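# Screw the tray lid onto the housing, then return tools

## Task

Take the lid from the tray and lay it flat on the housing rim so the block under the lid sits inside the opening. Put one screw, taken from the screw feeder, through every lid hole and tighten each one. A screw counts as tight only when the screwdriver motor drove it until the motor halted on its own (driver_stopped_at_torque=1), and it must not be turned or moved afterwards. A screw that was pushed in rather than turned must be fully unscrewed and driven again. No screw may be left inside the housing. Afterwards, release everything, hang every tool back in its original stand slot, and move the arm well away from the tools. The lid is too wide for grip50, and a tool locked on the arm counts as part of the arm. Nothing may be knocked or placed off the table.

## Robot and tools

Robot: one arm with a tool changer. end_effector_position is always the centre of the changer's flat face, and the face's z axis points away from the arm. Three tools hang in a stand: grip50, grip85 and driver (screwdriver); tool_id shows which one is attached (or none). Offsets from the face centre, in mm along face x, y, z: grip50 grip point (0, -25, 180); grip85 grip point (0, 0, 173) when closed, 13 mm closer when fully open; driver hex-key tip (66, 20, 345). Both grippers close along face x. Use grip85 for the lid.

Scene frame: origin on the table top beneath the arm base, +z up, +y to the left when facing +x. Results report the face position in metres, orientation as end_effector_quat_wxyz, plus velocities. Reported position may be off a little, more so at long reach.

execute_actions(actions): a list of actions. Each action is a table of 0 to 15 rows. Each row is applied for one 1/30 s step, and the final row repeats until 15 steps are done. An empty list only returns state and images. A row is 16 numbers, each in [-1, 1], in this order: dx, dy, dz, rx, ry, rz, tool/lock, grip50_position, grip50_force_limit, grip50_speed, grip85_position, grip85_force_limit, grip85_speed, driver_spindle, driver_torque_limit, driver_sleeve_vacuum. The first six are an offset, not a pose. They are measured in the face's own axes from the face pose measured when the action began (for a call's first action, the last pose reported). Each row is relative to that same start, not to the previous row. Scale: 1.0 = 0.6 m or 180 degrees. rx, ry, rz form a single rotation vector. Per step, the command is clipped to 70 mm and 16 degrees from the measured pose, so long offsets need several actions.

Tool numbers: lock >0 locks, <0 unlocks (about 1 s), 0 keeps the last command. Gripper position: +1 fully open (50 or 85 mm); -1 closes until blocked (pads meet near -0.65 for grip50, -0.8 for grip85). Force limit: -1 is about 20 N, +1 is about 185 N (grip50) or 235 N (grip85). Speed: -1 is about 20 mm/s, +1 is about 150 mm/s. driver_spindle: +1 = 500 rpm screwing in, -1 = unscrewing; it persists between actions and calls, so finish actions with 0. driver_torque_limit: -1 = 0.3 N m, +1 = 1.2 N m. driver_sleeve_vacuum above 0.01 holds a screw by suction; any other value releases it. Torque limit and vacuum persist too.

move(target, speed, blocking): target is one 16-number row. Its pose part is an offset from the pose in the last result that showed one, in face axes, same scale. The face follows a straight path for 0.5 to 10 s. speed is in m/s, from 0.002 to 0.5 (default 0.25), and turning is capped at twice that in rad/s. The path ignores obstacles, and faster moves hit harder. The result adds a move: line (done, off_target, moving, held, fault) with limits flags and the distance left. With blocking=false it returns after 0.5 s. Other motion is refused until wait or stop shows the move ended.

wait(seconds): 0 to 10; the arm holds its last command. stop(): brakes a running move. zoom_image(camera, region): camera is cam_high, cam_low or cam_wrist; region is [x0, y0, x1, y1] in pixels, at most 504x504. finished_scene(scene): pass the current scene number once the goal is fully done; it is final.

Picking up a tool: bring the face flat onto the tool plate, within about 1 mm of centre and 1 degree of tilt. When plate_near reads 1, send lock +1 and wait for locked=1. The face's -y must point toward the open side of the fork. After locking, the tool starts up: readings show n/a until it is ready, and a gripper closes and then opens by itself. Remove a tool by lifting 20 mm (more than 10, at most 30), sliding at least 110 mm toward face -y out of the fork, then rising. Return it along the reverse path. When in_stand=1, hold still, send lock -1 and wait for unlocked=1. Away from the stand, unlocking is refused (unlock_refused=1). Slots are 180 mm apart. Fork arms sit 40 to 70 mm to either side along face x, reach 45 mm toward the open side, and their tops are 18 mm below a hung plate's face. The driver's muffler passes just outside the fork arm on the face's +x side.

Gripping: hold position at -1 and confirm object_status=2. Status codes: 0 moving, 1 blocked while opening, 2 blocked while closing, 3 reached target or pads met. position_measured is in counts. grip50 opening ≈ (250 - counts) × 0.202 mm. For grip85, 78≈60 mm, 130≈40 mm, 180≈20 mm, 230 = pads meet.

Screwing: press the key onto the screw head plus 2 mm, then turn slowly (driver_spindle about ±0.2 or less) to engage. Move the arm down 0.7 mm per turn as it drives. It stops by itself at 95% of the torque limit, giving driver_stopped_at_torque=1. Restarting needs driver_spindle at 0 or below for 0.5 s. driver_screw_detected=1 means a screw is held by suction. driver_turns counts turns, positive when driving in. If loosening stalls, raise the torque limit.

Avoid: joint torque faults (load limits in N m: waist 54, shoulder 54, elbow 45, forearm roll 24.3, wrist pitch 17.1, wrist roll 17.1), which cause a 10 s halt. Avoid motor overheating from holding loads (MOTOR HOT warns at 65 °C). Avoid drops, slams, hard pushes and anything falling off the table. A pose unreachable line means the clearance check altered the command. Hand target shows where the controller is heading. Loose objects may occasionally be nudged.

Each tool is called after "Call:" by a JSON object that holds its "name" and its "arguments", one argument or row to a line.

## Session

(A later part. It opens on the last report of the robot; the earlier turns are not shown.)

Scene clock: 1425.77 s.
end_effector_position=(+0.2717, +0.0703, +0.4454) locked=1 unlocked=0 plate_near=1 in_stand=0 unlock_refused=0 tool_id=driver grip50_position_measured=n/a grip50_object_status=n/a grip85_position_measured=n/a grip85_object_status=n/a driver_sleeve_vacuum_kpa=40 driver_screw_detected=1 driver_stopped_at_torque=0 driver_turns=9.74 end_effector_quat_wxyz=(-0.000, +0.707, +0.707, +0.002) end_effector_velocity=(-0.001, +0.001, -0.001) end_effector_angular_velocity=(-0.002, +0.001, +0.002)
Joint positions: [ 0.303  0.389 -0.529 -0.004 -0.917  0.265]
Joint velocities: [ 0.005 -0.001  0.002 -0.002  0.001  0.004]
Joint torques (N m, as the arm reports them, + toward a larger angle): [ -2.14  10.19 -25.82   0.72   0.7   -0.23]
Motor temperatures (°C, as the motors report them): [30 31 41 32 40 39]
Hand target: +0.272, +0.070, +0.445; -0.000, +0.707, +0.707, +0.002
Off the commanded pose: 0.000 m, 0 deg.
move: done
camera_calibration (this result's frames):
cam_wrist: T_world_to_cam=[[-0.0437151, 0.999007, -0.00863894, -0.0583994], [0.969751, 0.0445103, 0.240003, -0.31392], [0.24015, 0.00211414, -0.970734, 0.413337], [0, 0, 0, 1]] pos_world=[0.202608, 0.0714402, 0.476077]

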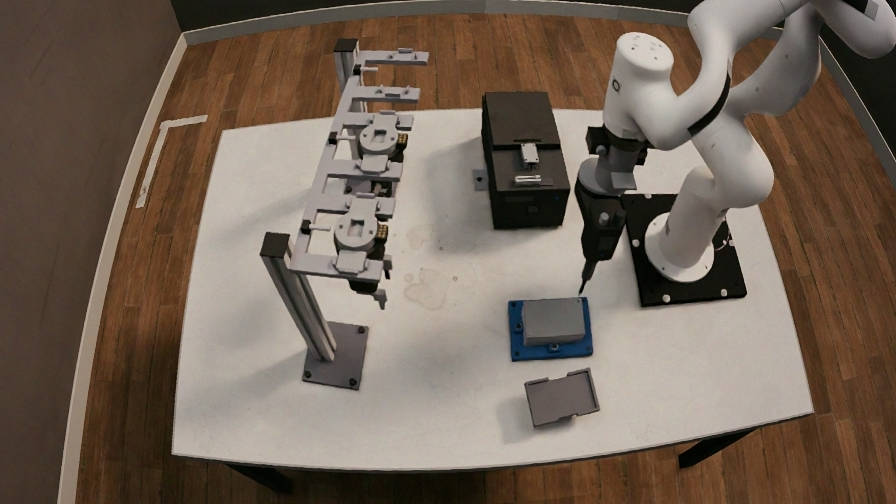

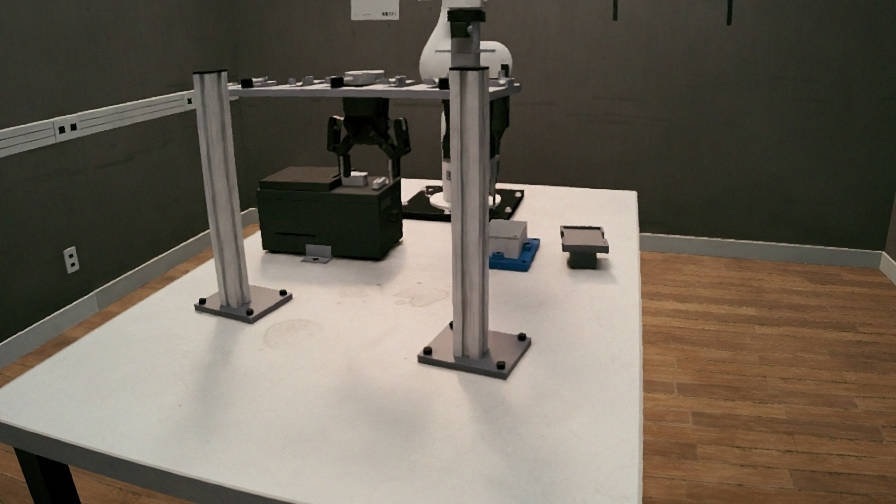

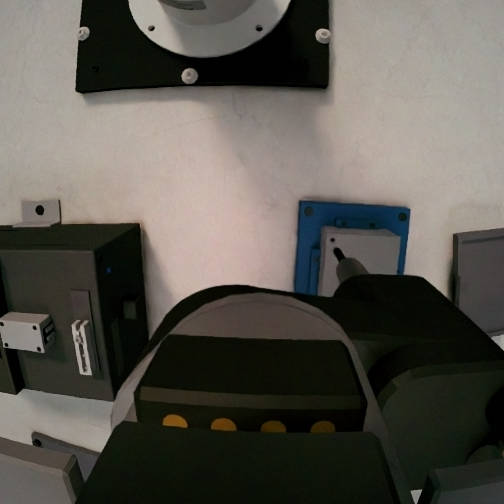

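Call:
{"name": "execute_actions", "arguments": {
  "actions": [
    [[0.0028,-0.0018,0.022,0,0,0,0,0,0,0,0,0,0,0,-0.3,1]]
  ]
}}

Call:
{"name": "zoom_image", "arguments": {
  "camera": "cam_wrist",
  "region": [310, 220, 360, 270]
}}

Call:
{"name": "zoom_image", "arguments": {
  "camera": "cam_high",
  "region": [555, 270, 605, 320]
}}

Scene clock: 1442.07 s.
end_effector_position=(+0.2707, +0.0720, +0.4323) locked=1 unlocked=0 plate_near=1 in_stand=0 unlock_refused=0 tool_id=driver grip50_position_measured=n/a grip50_object_status=n/a grip85_position_measured=n/a grip85_object_status=n/a driver_sleeve_vacuum_kpa=40 driver_screw_detected=1 driver_stopped_at_torque=0 driver_turns=9.74 end_effector_quat_wxyz=(-0.000, +0.707, +0.707, +0.002) end_effector_velocity=(-0.000, -0.000, -0.001) end_effector_angular_velocity=(-0.000, +0.001, -0.001)
Joint positions: [ 0.31   0.377 -0.506 -0.004 -0.882  0.272]
Joint velocities: [-0.001 -0.     0.002 -0.     0.001  0.   ]
Joint torques (N m, as the arm reports them, + toward a larger angle): [ -1.68   8.67 -25.62   0.64   0.68  -0.3 ]
Motor temperatures (°C, as the motors report them): [30 30 41 32 40 39]
Hand target: +0.271, +0.072, +0.432; -0.000, +0.707, +0.707, +0.002
Off the commanded pose: 0.000 m, 0 deg.
Step readings (end_effector_position):
0: (+0.2716, +0.0704, +0.4453)
1: (+0.2716, +0.0704, +0.4453)
2: (+0.2717, +0.0706, +0.4443)
4: (+0.2712, +0.0714, +0.4379)
8: (+0.2703, +0.0718, +0.4324)
15: end_effector_position above
camera_calibration (this result's frames):
cam_wrist: T_world_to_cam=[[-0.0436542, 0.99901, -0.0086113, -0.0602914], [0.969699, 0.0444441, 0.240225, -0.309957], [0.24037, 0.00213647, -0.970679, 0.400778], [0, 0, 0, 1]] pos_world=[0.201598, 0.0731512, 0.462967]

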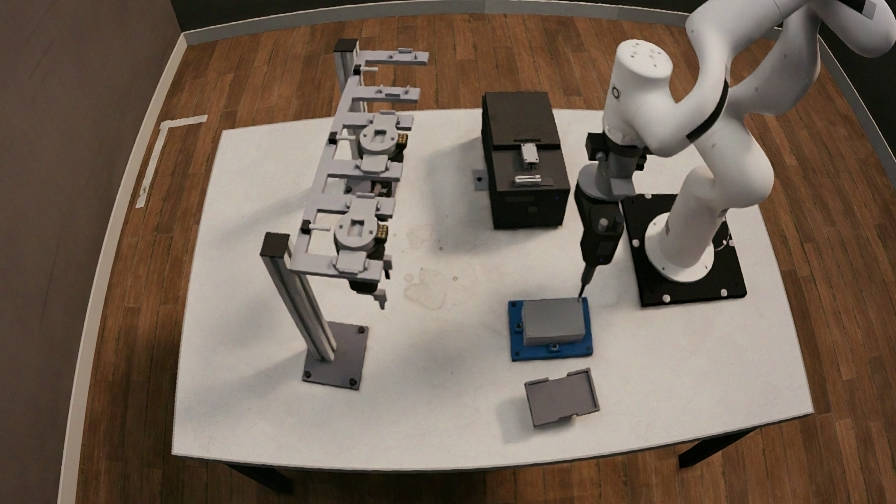

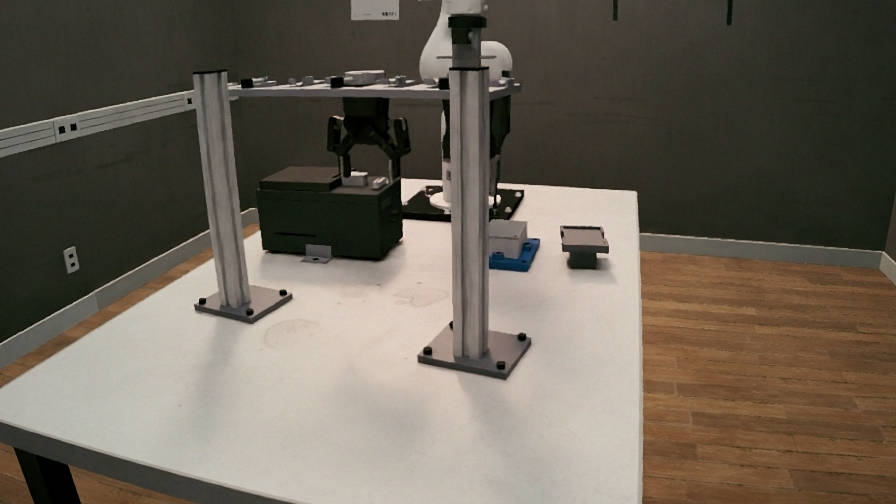

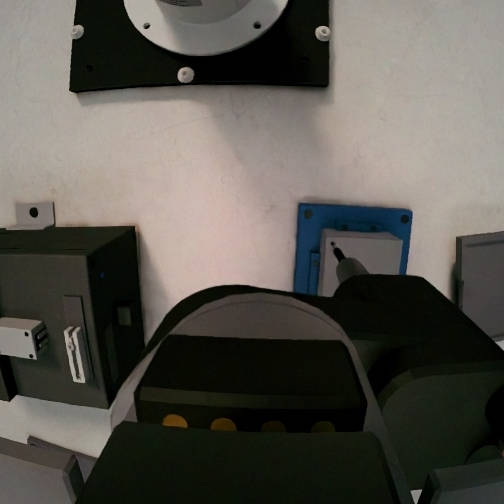

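Region (310, 220, 360, 270) of cam_wrist's 504x504 image, scaled by 10.080, with more detail than that image has.

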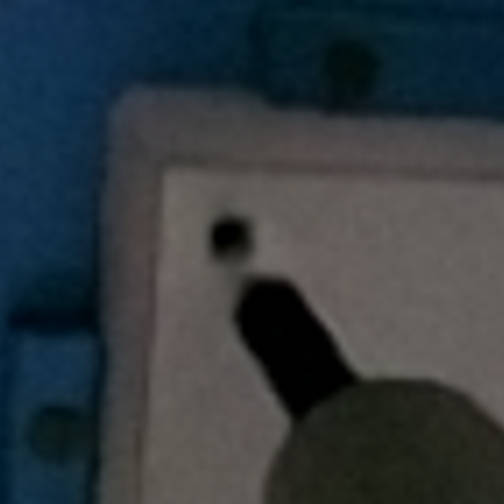

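Region (555, 270, 605, 320) of cam_high's 896x504 image, scaled by 10.080, with more detail than that image has.

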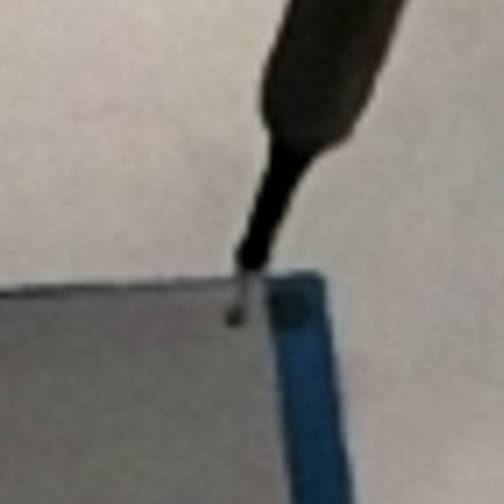

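Call:
{"name": "execute_actions", "arguments": {
  "actions": [
    [[0,-0.0005,0.012,0,0,0,0,0,0,0,0,0,0,0,-0.3,1]],
    [[0,0,0.004,0,0,0,0,0,0,0,0,0,0,0,-0.3,1]]
  ]
}}

Call:
{"name": "zoom_image", "arguments": {
  "camera": "cam_wrist",
  "region": [310, 220, 360, 270]
}}

Call:
{"name": "zoom_image", "arguments": {
  "camera": "cam_high",
  "region": [555, 270, 605, 320]
}}

Scene clock: 1457.97 s.
end_effector_position=(+0.2705, +0.0720, +0.4228) locked=1 unlocked=0 plate_near=1 in_stand=0 unlock_refused=0 tool_id=driver grip50_position_measured=n/a grip50_object_status=n/a grip85_position_measured=n/a grip85_object_status=n/a driver_sleeve_vacuum_kpa=40 driver_screw_detected=1 driver_stopped_at_torque=0 driver_turns=9.74 end_effector_quat_wxyz=(-0.000, +0.707, +0.707, +0.002) end_effector_velocity=(-0.000, +0.000, +0.000) end_effector_angular_velocity=(+0.000, -0.001, +0.001)
Joint positions: [ 0.31   0.366 -0.491 -0.004 -0.855  0.272]
Joint velocities: [0.001 0.001 0.    0.    0.001 0.   ]
Joint torques (N m, as the arm reports them, + toward a larger angle): [ -0.76  10.53 -25.31   0.66   0.65  -0.28]
Motor temperatures (°C, as the motors report them): [30 30 41 32 40 39]
Hand target: +0.270, +0.072, +0.423; -0.000, +0.707, +0.707, +0.002
Off the commanded pose: 0.000 m, 0 deg.
Step readings (end_effector_position; steps 1 to 15: 1st action; 16 to 30: 2nd action):
0: (+0.2707, +0.0720, +0.4322)
1: (+0.2707, +0.0720, +0.4322)
2: (+0.2708, +0.0720, +0.4315)
4: (+0.2706, +0.0720, +0.4279)
8: (+0.2702, +0.0719, +0.4252)
15: (+0.2705, +0.0720, +0.4252)
16: (+0.2705, +0.0720, +0.4251)
17: (+0.2705, +0.0720, +0.4249)
19: (+0.2705, +0.0720, +0.4237)
23: (+0.2704, +0.0720, +0.4228)
30: end_effector_position above
camera_calibration (this result's frames):
cam_wrist: T_world_to_cam=[[-0.0436141, 0.999011, -0.00859825, -0.0604246], [0.96966, 0.0444017, 0.24039, -0.30749], [0.240534, 0.00214701, -0.970638, 0.391528], [0, 0, 0, 1]] pos_world=[0.20135, 0.0731773, 0.45343]

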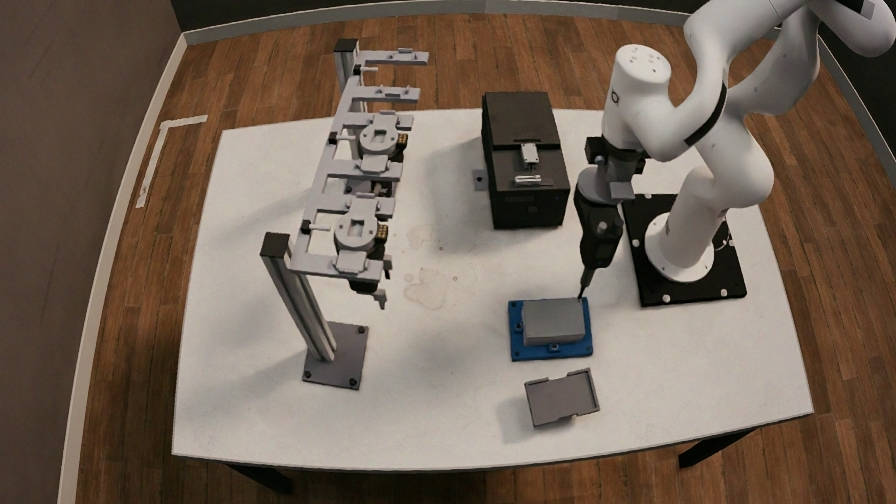

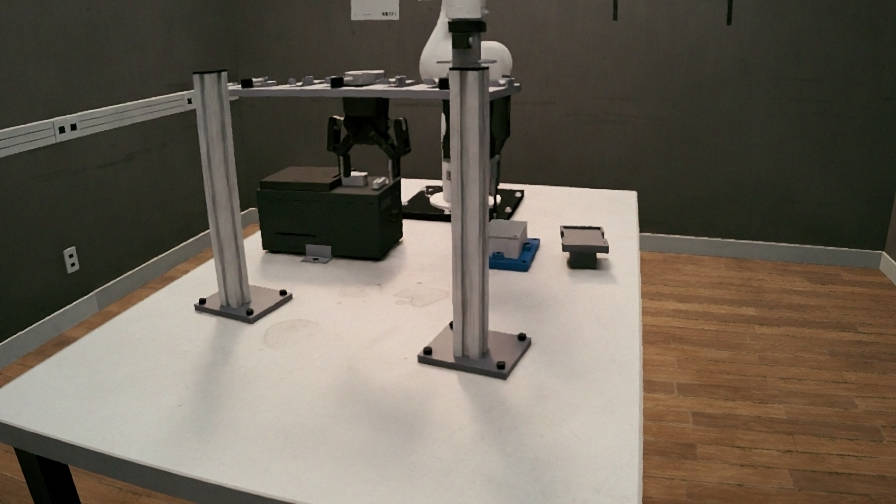

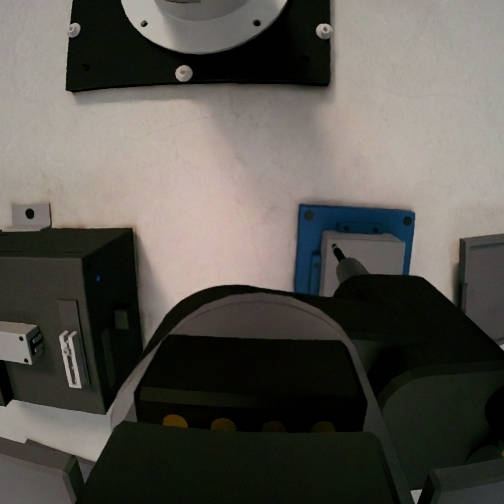

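Region (310, 220, 360, 270) of cam_wrist's 504x504 image, scaled by 10.080, with more detail than that image has.

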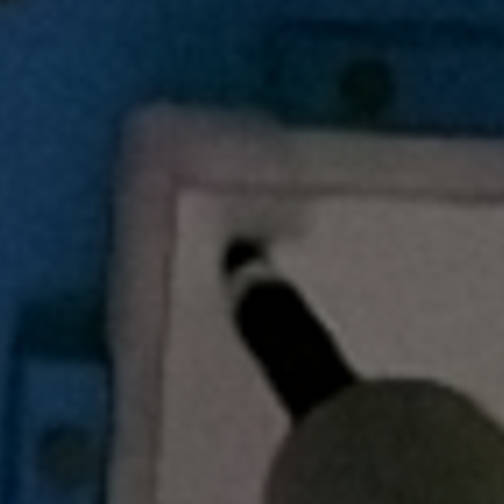

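Region (555, 270, 605, 320) of cam_high's 896x504 image, scaled by 10.080, with more detail than that image has.

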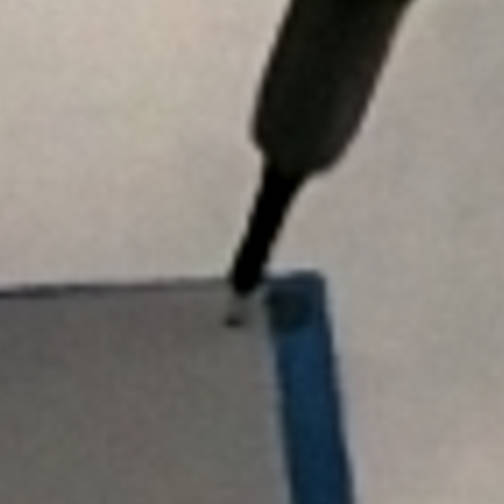

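Call:
{"name": "execute_actions", "arguments": {
  "actions": [
    [[0,0,0.003,0,0,0,0,0,0,0,0,0,0,0,-0.3,1]],
    [[0,0,0.003,0,0,0,0,0,0,0,0,0,0,0,-0.3,1]]
  ]
}}

Call:
{"name": "zoom_image", "arguments": {
  "camera": "cam_wrist",
  "region": [310, 220, 360, 270]
}}

Call:
{"name": "zoom_image", "arguments": {
  "camera": "cam_high",
  "region": [555, 270, 605, 320]
}}

Scene clock: 1469.73 s.
end_effector_position=(+0.2706, +0.0720, +0.4193) locked=1 unlocked=0 plate_near=1 in_stand=0 unlock_refused=0 tool_id=driver grip50_position_measured=n/a grip50_object_status=n/a grip85_position_measured=n/a grip85_object_status=n/a driver_sleeve_vacuum_kpa=40 driver_screw_detected=1 driver_stopped_at_torque=0 driver_turns=9.74 end_effector_quat_wxyz=(-0.000, +0.707, +0.707, +0.002) end_effector_velocity=(+0.000, +0.000, -0.000) end_effector_angular_velocity=(+0.000, -0.003, +0.000)
Joint positions: [ 0.31   0.361 -0.485 -0.004 -0.845  0.272]
Joint velocities: [ 0.     0.     0.    -0.001  0.003  0.   ]
Joint torques (N m, as the arm reports them, + toward a larger angle): [ -1.94   9.7  -24.27   0.29   0.65  -0.24]
Motor temperatures (°C, as the motors report them): [30 30 41 32 40 39]
Hand target: +0.270, +0.072, +0.419; -0.000, +0.707, +0.707, +0.002
Off the commanded pose: 0.000 m, 0 deg.
Step readings (end_effector_position; steps 1 to 15: 1st action; 16 to 30: 2nd action):
0: (+0.2705, +0.0720, +0.4228)
1: (+0.2705, +0.0720, +0.4228)
2: (+0.2705, +0.0720, +0.4225)
4: (+0.2705, +0.0720, +0.4216)
8: (+0.2704, +0.0720, +0.4210)
15: (+0.2705, +0.0720, +0.4210)
16: (+0.2705, +0.0720, +0.4210)
17: (+0.2705, +0.0720, +0.4208)
19: (+0.2706, +0.0721, +0.4200)
23: (+0.2706, +0.0721, +0.4194)
30: end_effector_position above
camera_calibration (this result's frames):
cam_wrist: T_world_to_cam=[[-0.0435823, 0.999013, -0.00852843, -0.0605131], [0.969591, 0.0443534, 0.24068, -0.306809], [0.240821, 0.0022203, -0.970567, 0.387985], [0, 0, 0, 1]] pos_world=[0.201408, 0.0732, 0.449892]

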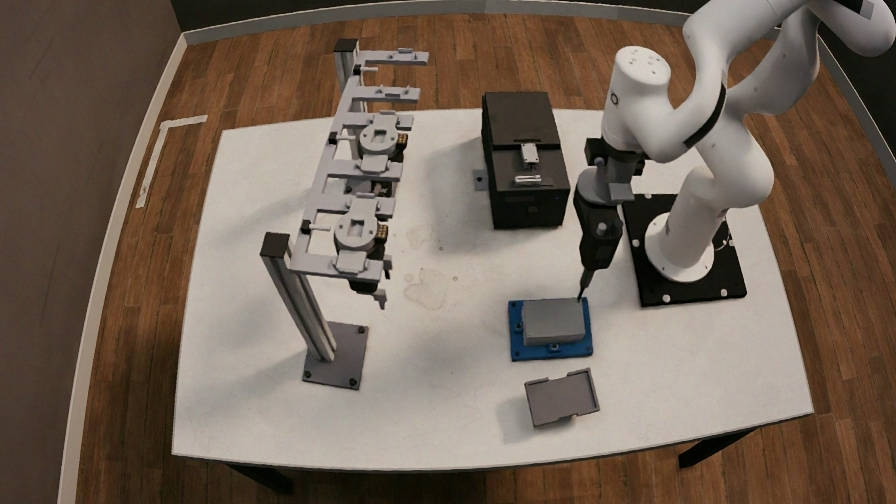

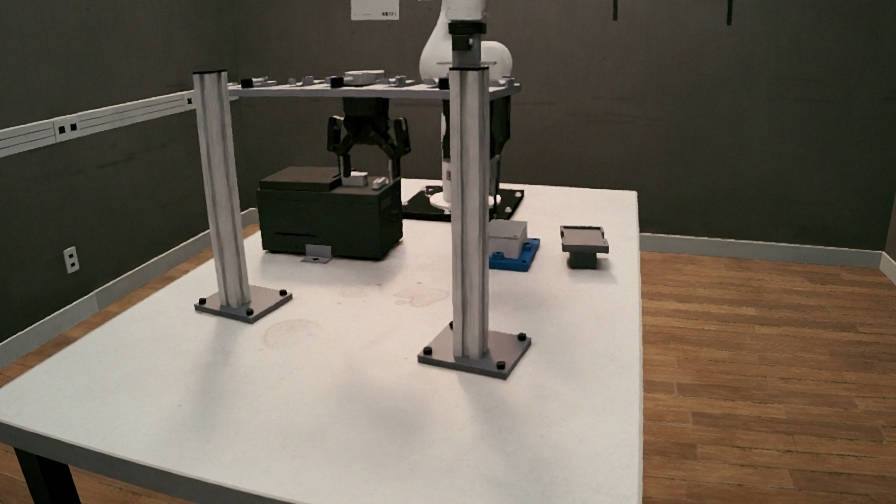

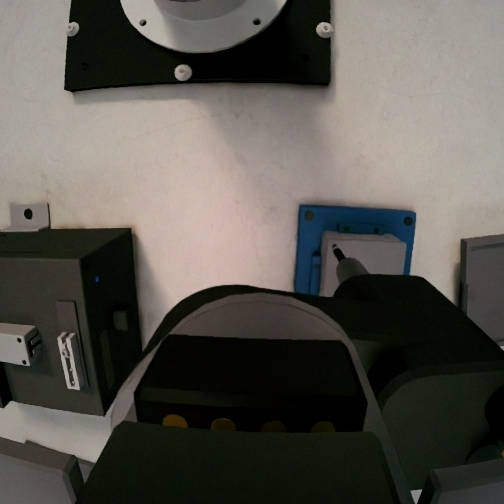

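Region (310, 220, 360, 270) of cam_wrist's 504x504 image, scaled by 10.080, with more detail than that image has.

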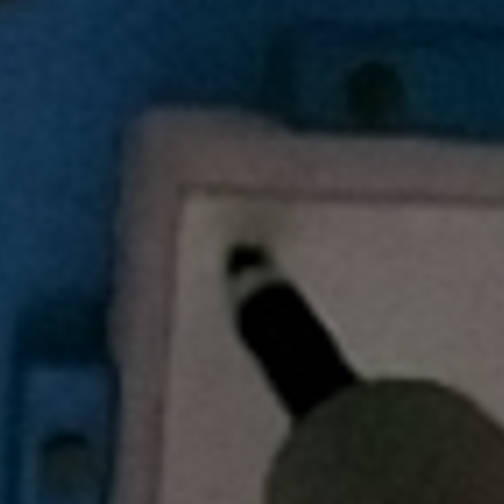

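Region (555, 270, 605, 320) of cam_high's 896x504 image, scaled by 10.080, with more detail than that image has.

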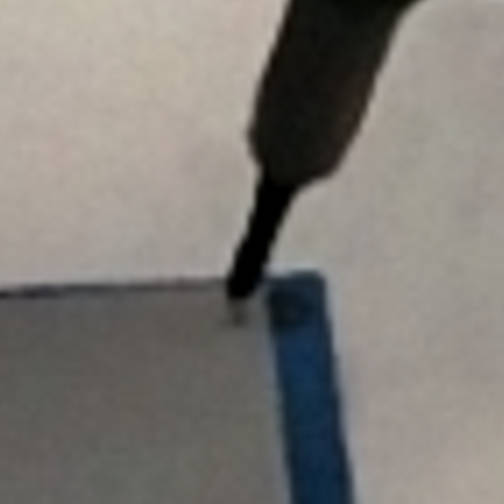

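Call:
{"name": "execute_actions", "arguments": {
  "actions": [
    [[-0.0007,-0.0007,-0.006,0,0,0,0,0,0,0,0,0,0,0,-0.3,1]],
    [[0,0,0.004,0,0,0,0,0,0,0,0,0,0,0,-0.3,1]],
    [[0,0,0.003,0,0,0,0,0,0,0,0,0,0,0,-0.3,1]]
  ]
}}

Call:
{"name": "zoom_image", "arguments": {
  "camera": "cam_wrist",
  "region": [310, 220, 360, 270]
}}

Scene clock: 1489.50 s.
end_effector_position=(+0.2701, +0.0716, +0.4186) locked=1 unlocked=0 plate_near=1 in_stand=0 unlock_refused=0 tool_id=driver grip50_position_measured=n/a grip50_object_status=n/a grip85_position_measured=n/a grip85_object_status=n/a driver_sleeve_vacuum_kpa=30 driver_screw_detected=1 driver_stopped_at_torque=0 driver_turns=9.74 end_effector_quat_wxyz=(-0.000, +0.707, +0.707, +0.002) end_effector_velocity=(+0.000, -0.000, +0.000) end_effector_angular_velocity=(+0.000, -0.002, -0.000)
Joint positions: [ 0.309  0.362 -0.483 -0.004 -0.844  0.271]
Joint velocities: [-0.001  0.    -0.001 -0.     0.001 -0.   ]
Joint torques (N m, as the arm reports them, + toward a larger angle): [ -1.28   9.58 -25.6    0.49   0.8   -0.26]
Motor temperatures (°C, as the motors report them): [30 30 41 32 39 39]
Hand target: +0.270, +0.072, +0.419; -0.000, +0.707, +0.707, +0.002
Off the commanded pose: 0.000 m, 0 deg.
Step readings (end_effector_position; steps 1 to 15: 1st action; 16 to 30: 2nd action; 31 to 45: 3rd action):
0: (+0.2705, +0.0720, +0.4192)
1: (+0.2705, +0.0720, +0.4192)
2: (+0.2704, +0.0720, +0.4196)
4: (+0.2702, +0.0717, +0.4214)
8: (+0.2699, +0.0716, +0.4225)
15: (+0.2701, +0.0716, +0.4228)
16: (+0.2701, +0.0716, +0.4228)
17: (+0.2701, +0.0716, +0.4225)
19: (+0.2701, +0.0716, +0.4213)
23: (+0.2700, +0.0716, +0.4204)
30: (+0.2701, +0.0716, +0.4204)
31: (+0.2701, +0.0716, +0.4204)
32: (+0.2701, +0.0716, +0.4202)
34: (+0.2701, +0.0716, +0.4192)
38: (+0.2700, +0.0716, +0.4186)
45: end_effector_position above
camera_calibration (this result's frames):
cam_wrist: T_world_to_cam=[[-0.0436102, 0.999012, -0.0086112, -0.060064], [0.969665, 0.0444011, 0.240371, -0.306066], [0.240516, 0.00213267, -0.970643, 0.387584], [0, 0, 0, 1]] pos_world=[0.200942, 0.0727677, 0.449258]

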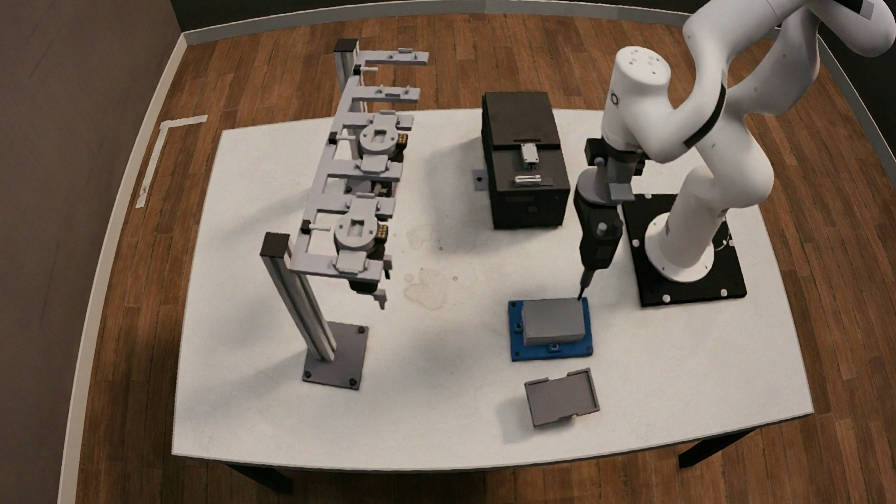

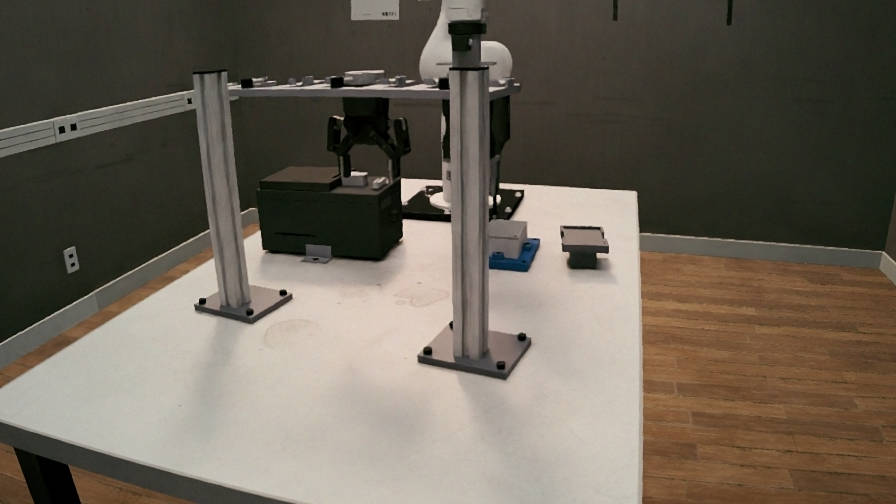

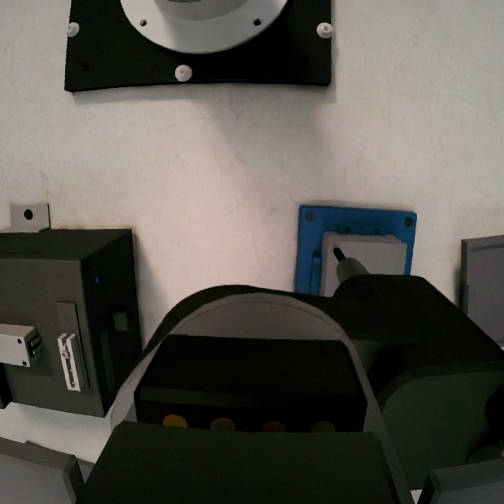

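Region (310, 220, 360, 270) of cam_wrist's 504x504 image, scaled by 10.080, with more detail than that image has.

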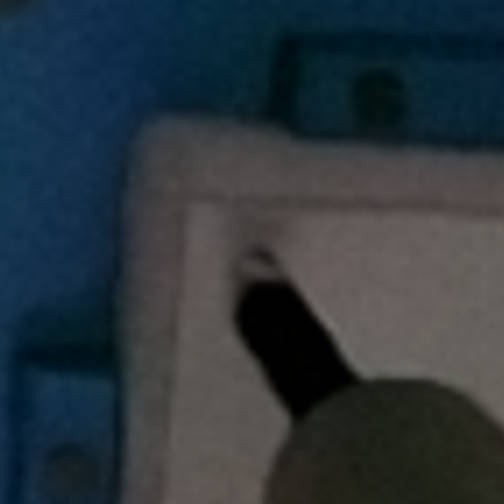

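Call:
{"name": "execute_actions", "arguments": {
  "actions": [
    [[0,0,0.003,0,0,0,0,0,0,0,0,0,0,0,-0.3,1]]
  ]
}}

Call:
{"name": "zoom_image", "arguments": {
  "camera": "cam_wrist",
  "region": [310, 220, 360, 270]
}}

Call:
{"name": "zoom_image", "arguments": {
  "camera": "cam_high",
  "region": [555, 270, 605, 320]
}}

Scene clock: 1498.27 s.
end_effector_position=(+0.2701, +0.0716, +0.4168) locked=1 unlocked=0 plate_near=1 in_stand=0 unlock_refused=0 tool_id=driver grip50_position_measured=n/a grip50_object_status=n/a grip85_position_measured=n/a grip85_object_status=n/a driver_sleeve_vacuum_kpa=30 driver_screw_detected=0 driver_stopped_at_torque=0 driver_turns=9.74 end_effector_quat_wxyz=(-0.000, +0.707, +0.707, +0.002) end_effector_velocity=(-0.000, +0.000, +0.000) end_effector_angular_velocity=(-0.001, +0.002, +0.001)
Joint positions: [ 0.309  0.36  -0.481 -0.004 -0.839  0.271]
Joint velocities: [ 0.     0.    -0.    -0.    -0.002  0.   ]
Joint torques (N m, as the arm reports them, + toward a larger angle): [ -2.4   11.35 -25.3    0.78   0.83  -0.26]
Motor temperatures (°C, as the motors report them): [30 30 41 32 39 39]
Hand target: +0.270, +0.072, +0.417; -0.000, +0.707, +0.707, +0.002
Off the commanded pose: 0.000 m, 0 deg.
Step readings (end_effector_position):
0: (+0.2701, +0.0716, +0.4186)
1: (+0.2701, +0.0716, +0.4186)
2: (+0.2701, +0.0716, +0.4184)
4: (+0.2701, +0.0716, +0.4174)
8: (+0.2700, +0.0716, +0.4168)
15: end_effector_position above
camera_calibration (this result's frames):
cam_wrist: T_world_to_cam=[[-0.043611, 0.999011, -0.0086246, -0.0600753], [0.969675, 0.0444051, 0.24033, -0.305618], [0.240475, 0.00211795, -0.970653, 0.385861], [0, 0, 0, 1]] pos_world=[0.20094, 0.0727697, 0.447468]

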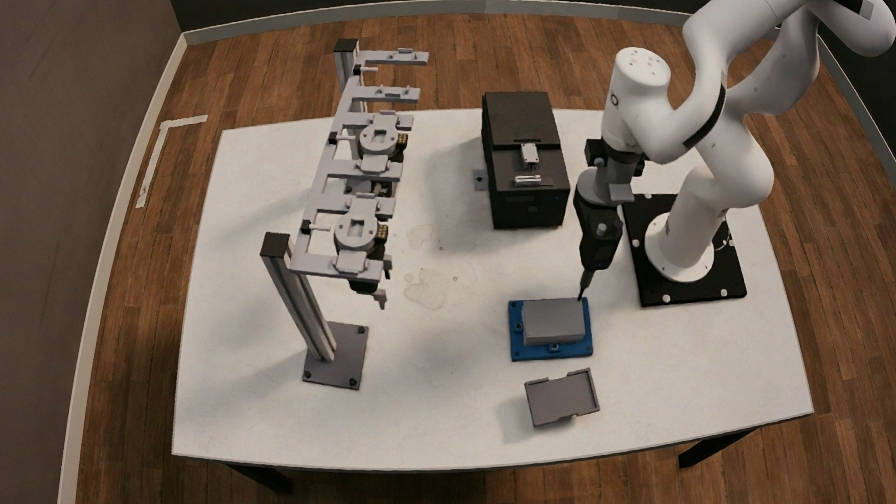

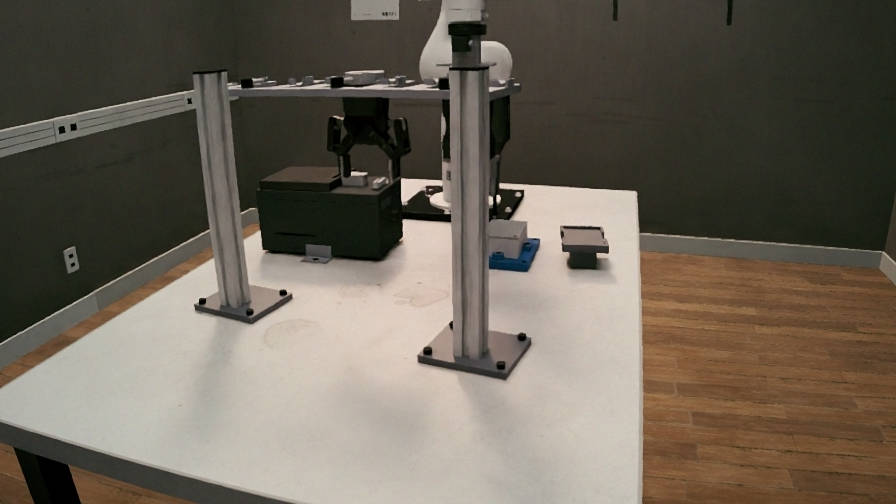

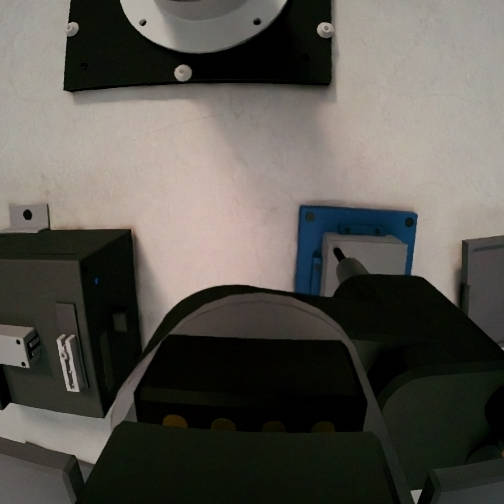

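Region (310, 220, 360, 270) of cam_wrist's 504x504 image, scaled by 10.080, with more detail than that image has.

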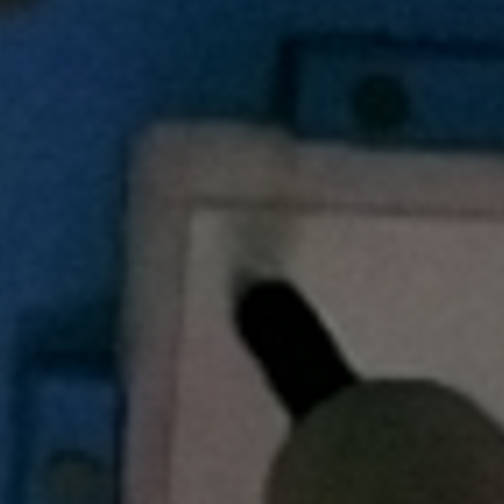

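Region (555, 270, 605, 320) of cam_high's 896x504 image, scaled by 10.080, with more detail than that image has.

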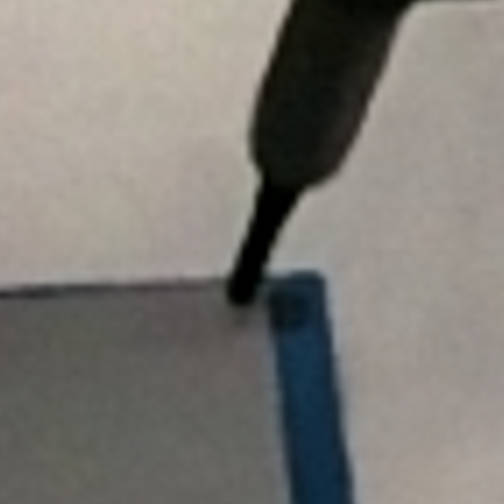

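Call:
{"name": "execute_actions", "arguments": {
  "actions": [
    [[0,0,0.003,0,0,0,0,0,0,0,0,0,0,0,-0.3,1]],
    [[0,0,0.002,0,0,0,0,0,0,0,0,0,0,0,-0.3,1]]
  ]
}}

Scene clock: 1504.90 s.
end_effector_position=(+0.2701, +0.0716, +0.4138) locked=1 unlocked=0 plate_near=1 in_stand=0 unlock_refused=0 tool_id=driver grip50_position_measured=n/a grip50_object_status=n/a grip85_position_measured=n/a grip85_object_status=n/a driver_sleeve_vacuum_kpa=29 driver_screw_detected=0 driver_stopped_at_torque=0 driver_turns=9.74 end_effector_quat_wxyz=(-0.000, +0.707, +0.707, +0.002) end_effector_velocity=(+0.000, +0.000, -0.000) end_effector_angular_velocity=(+0.000, -0.001, +0.001)
Joint positions: [ 0.309  0.356 -0.476 -0.004 -0.831  0.271]
Joint velocities: [ 0.001 -0.     0.     0.     0.002 -0.   ]
Joint torques (N m, as the arm reports them, + toward a larger angle): [ -1.21  10.12 -24.9    0.61   1.31  -0.18]
Motor temperatures (°C, as the motors report them): [30 30 41 32 39 39]
Hand target: +0.270, +0.072, +0.414; -0.000, +0.707, +0.707, +0.002
Off the commanded pose: 0.000 m, 0 deg.
Step readings (end_effector_position; steps 1 to 15: 1st action; 16 to 30: 2nd action):
0: (+0.2701, +0.0716, +0.4168)
1: (+0.2701, +0.0716, +0.4168)
2: (+0.2701, +0.0716, +0.4166)
4: (+0.2701, +0.0716, +0.4156)
8: (+0.2701, +0.0716, +0.4151)
15: (+0.2701, +0.0716, +0.4150)
16: (+0.2701, +0.0716, +0.4150)
17: (+0.2701, +0.0716, +0.4148)
19: (+0.2701, +0.0716, +0.4143)
23: (+0.2701, +0.0716, +0.4139)
30: end_effector_position above
camera_calibration (this result's frames):
cam_wrist: T_world_to_cam=[[-0.0436064, 0.999011, -0.00863699, -0.060101], [0.969684, 0.0444037, 0.240293, -0.304877], [0.240439, 0.00210317, -0.970662, 0.382961], [0, 0, 0, 1]] pos_world=[0.200935, 0.0727738, 0.444466]

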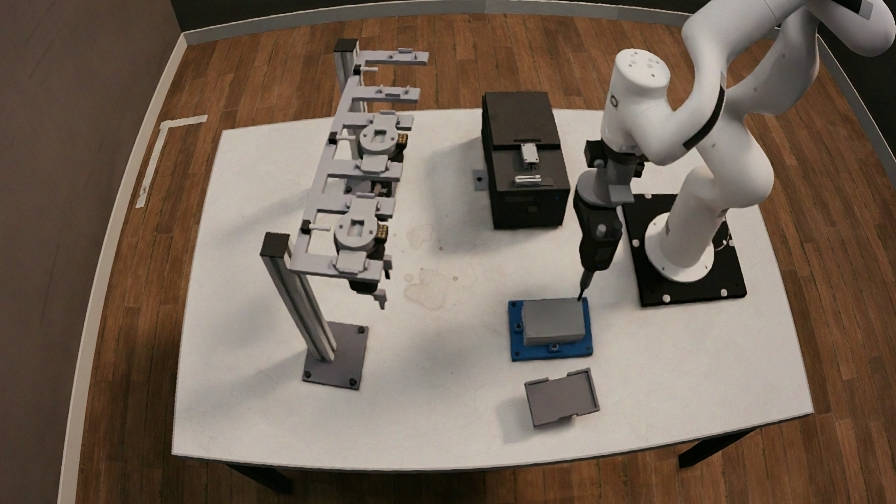

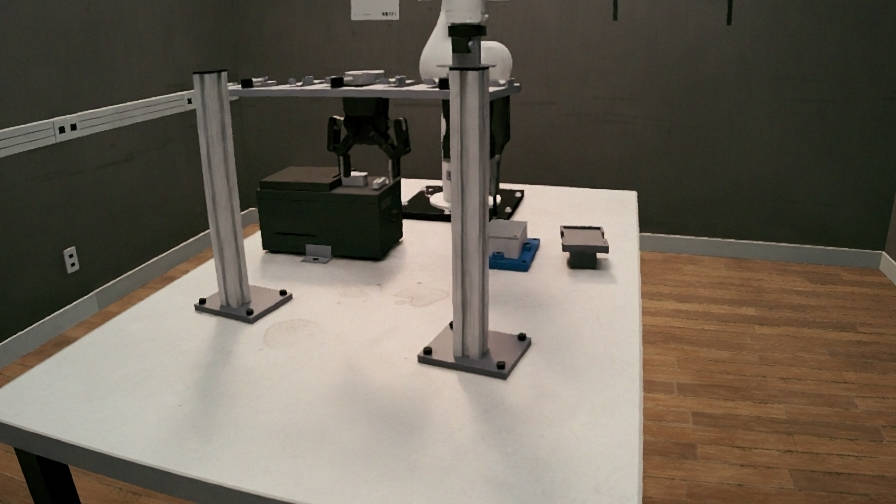

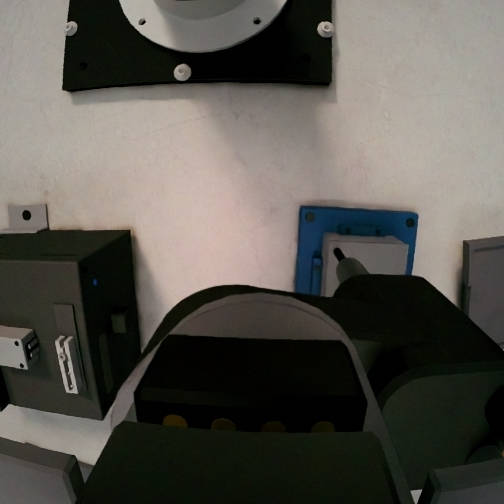

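Call:
{"name": "execute_actions", "arguments": {
  "actions": [
    [[0,0,0.0015,0,0,0,0,0,0,0,0,0,0,0,-0.3,1]],
    [[0,0,0.0005,0,0,0,0,0,0,0,0,0,0,0.2,-0.3,1]],
    [[0,0,0.001,0,0,0,0,0,0,0,0,0,0,0.2,-0.3,1]],
    [[0,0,0,0,0,0,0,0,0,0,0,0,0,0,-0.3,1]]
  ]
}}

Call:
{"name": "zoom_image", "arguments": {
  "camera": "cam_high",
  "region": [555, 270, 605, 320]
}}

Call:
{"name": "zoom_image", "arguments": {
  "camera": "cam_wrist",
  "region": [310, 220, 360, 270]
}}

Scene clock: 1516.13 s.
end_effector_position=(+0.2700, +0.0716, +0.4120) locked=1 unlocked=0 plate_near=1 in_stand=0 unlock_refused=0 tool_id=driver grip50_position_measured=n/a grip50_object_status=n/a grip85_position_measured=n/a grip85_object_status=n/a driver_sleeve_vacuum_kpa=40 driver_screw_detected=1 driver_stopped_at_torque=0 driver_turns=11.35 end_effector_quat_wxyz=(-0.000, +0.707, +0.707, +0.002) end_effector_velocity=(-0.000, -0.000, +0.000) end_effector_angular_velocity=(-0.000, +0.000, -0.000)
Joint positions: [ 0.309  0.353 -0.473 -0.004 -0.826  0.271]
Joint velocities: [-0.     0.001 -0.    -0.    -0.001  0.   ]
Joint torques (N m, as the arm reports them, + toward a larger angle): [ -2.77   9.94 -25.52  -0.2    1.92   0.09]
Motor temperatures (°C, as the motors report them): [30 30 41 32 40 39]
Hand target: +0.270, +0.072, +0.412; -0.000, +0.707, +0.707, +0.002
Off the commanded pose: 0.000 m, 0 deg.
Step readings (end_effector_position; steps 1 to 15: 1st action; 16 to 30: 2nd action; 31 to 45: 3rd action; 46 to 60: 4th action):
0: (+0.2701, +0.0716, +0.4138)
1: (+0.2701, +0.0716, +0.4138)
2: (+0.2701, +0.0716, +0.4137)
4: (+0.2701, +0.0716, +0.4132)
8: (+0.2701, +0.0716, +0.4129)
15: (+0.2701, +0.0716, +0.4129)
16: (+0.2701, +0.0716, +0.4129)
17: (+0.2701, +0.0716, +0.4129)
19: (+0.2700, +0.0716, +0.4127)
23: (+0.2700, +0.0716, +0.4126)
30: (+0.2700, +0.0716, +0.4126)
31: (+0.2700, +0.0716, +0.4126)
32: (+0.2700, +0.0716, +0.4125)
34: (+0.2700, +0.0716, +0.4122)
38: (+0.2700, +0.0716, +0.4120)
45: (+0.2700, +0.0716, +0.4120)
46: (+0.2700, +0.0716, +0.4120)
47: (+0.2700, +0.0716, +0.4120)
49: (+0.2700, +0.0716, +0.4120)
53: (+0.2700, +0.0716, +0.4120)
60: end_effector_position above
camera_calibration (this result's frames):
cam_wrist: T_world_to_cam=[[-0.0436623, 0.999008, -0.00870532, -0.0600725], [0.969803, 0.0444755, 0.239801, -0.304179], [0.23995, 0.0020278, -0.970783, 0.381383], [0, 0, 0, 1]] pos_world=[0.200858, 0.0727681, 0.442659]

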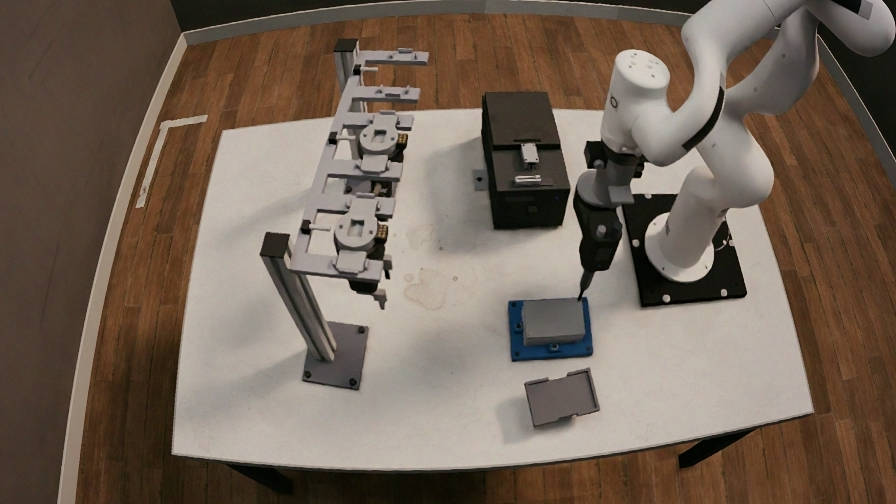

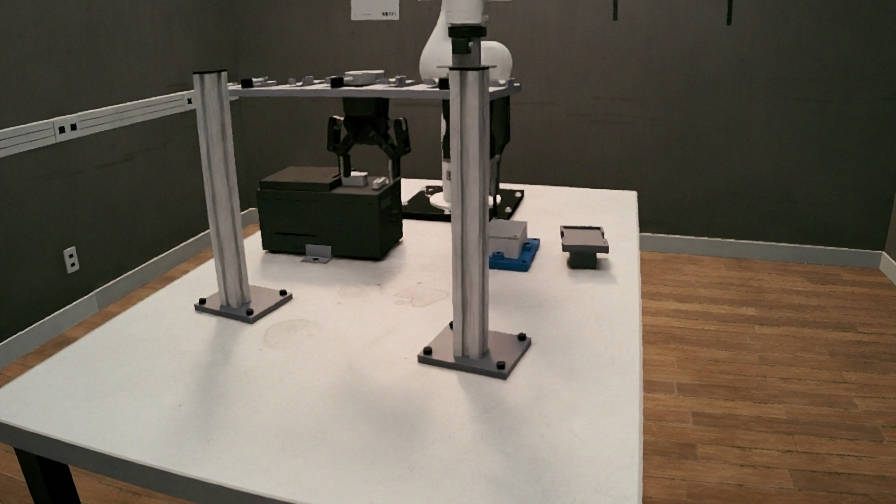

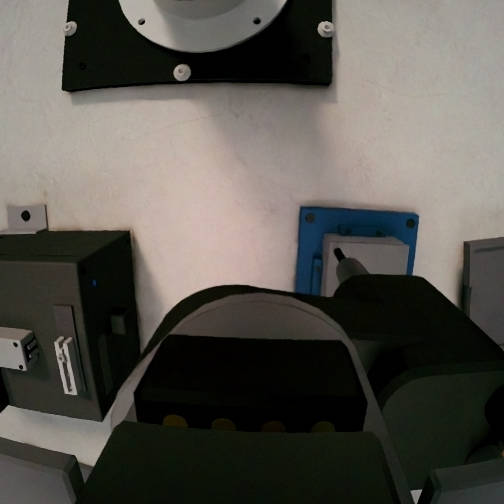

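Region (555, 270, 605, 320) of cam_high's 896x504 image, scaled by 10.080, with more detail than that image has.

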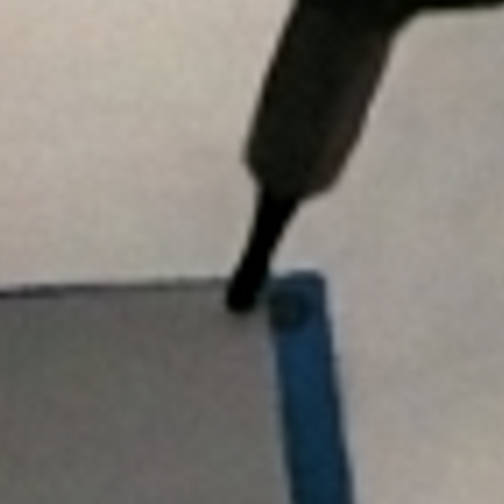

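Region (310, 220, 360, 270) of cam_wrist's 504x504 image, scaled by 10.080, with more detail than that image has.

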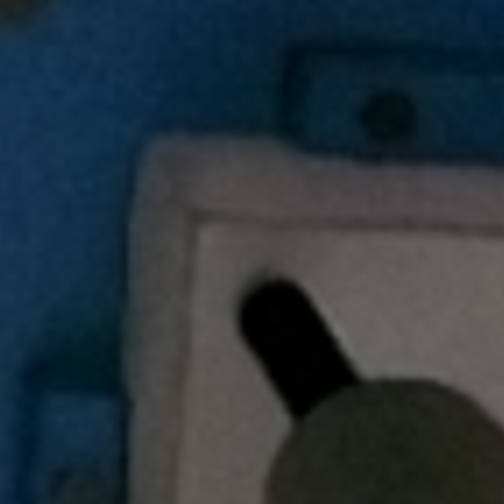

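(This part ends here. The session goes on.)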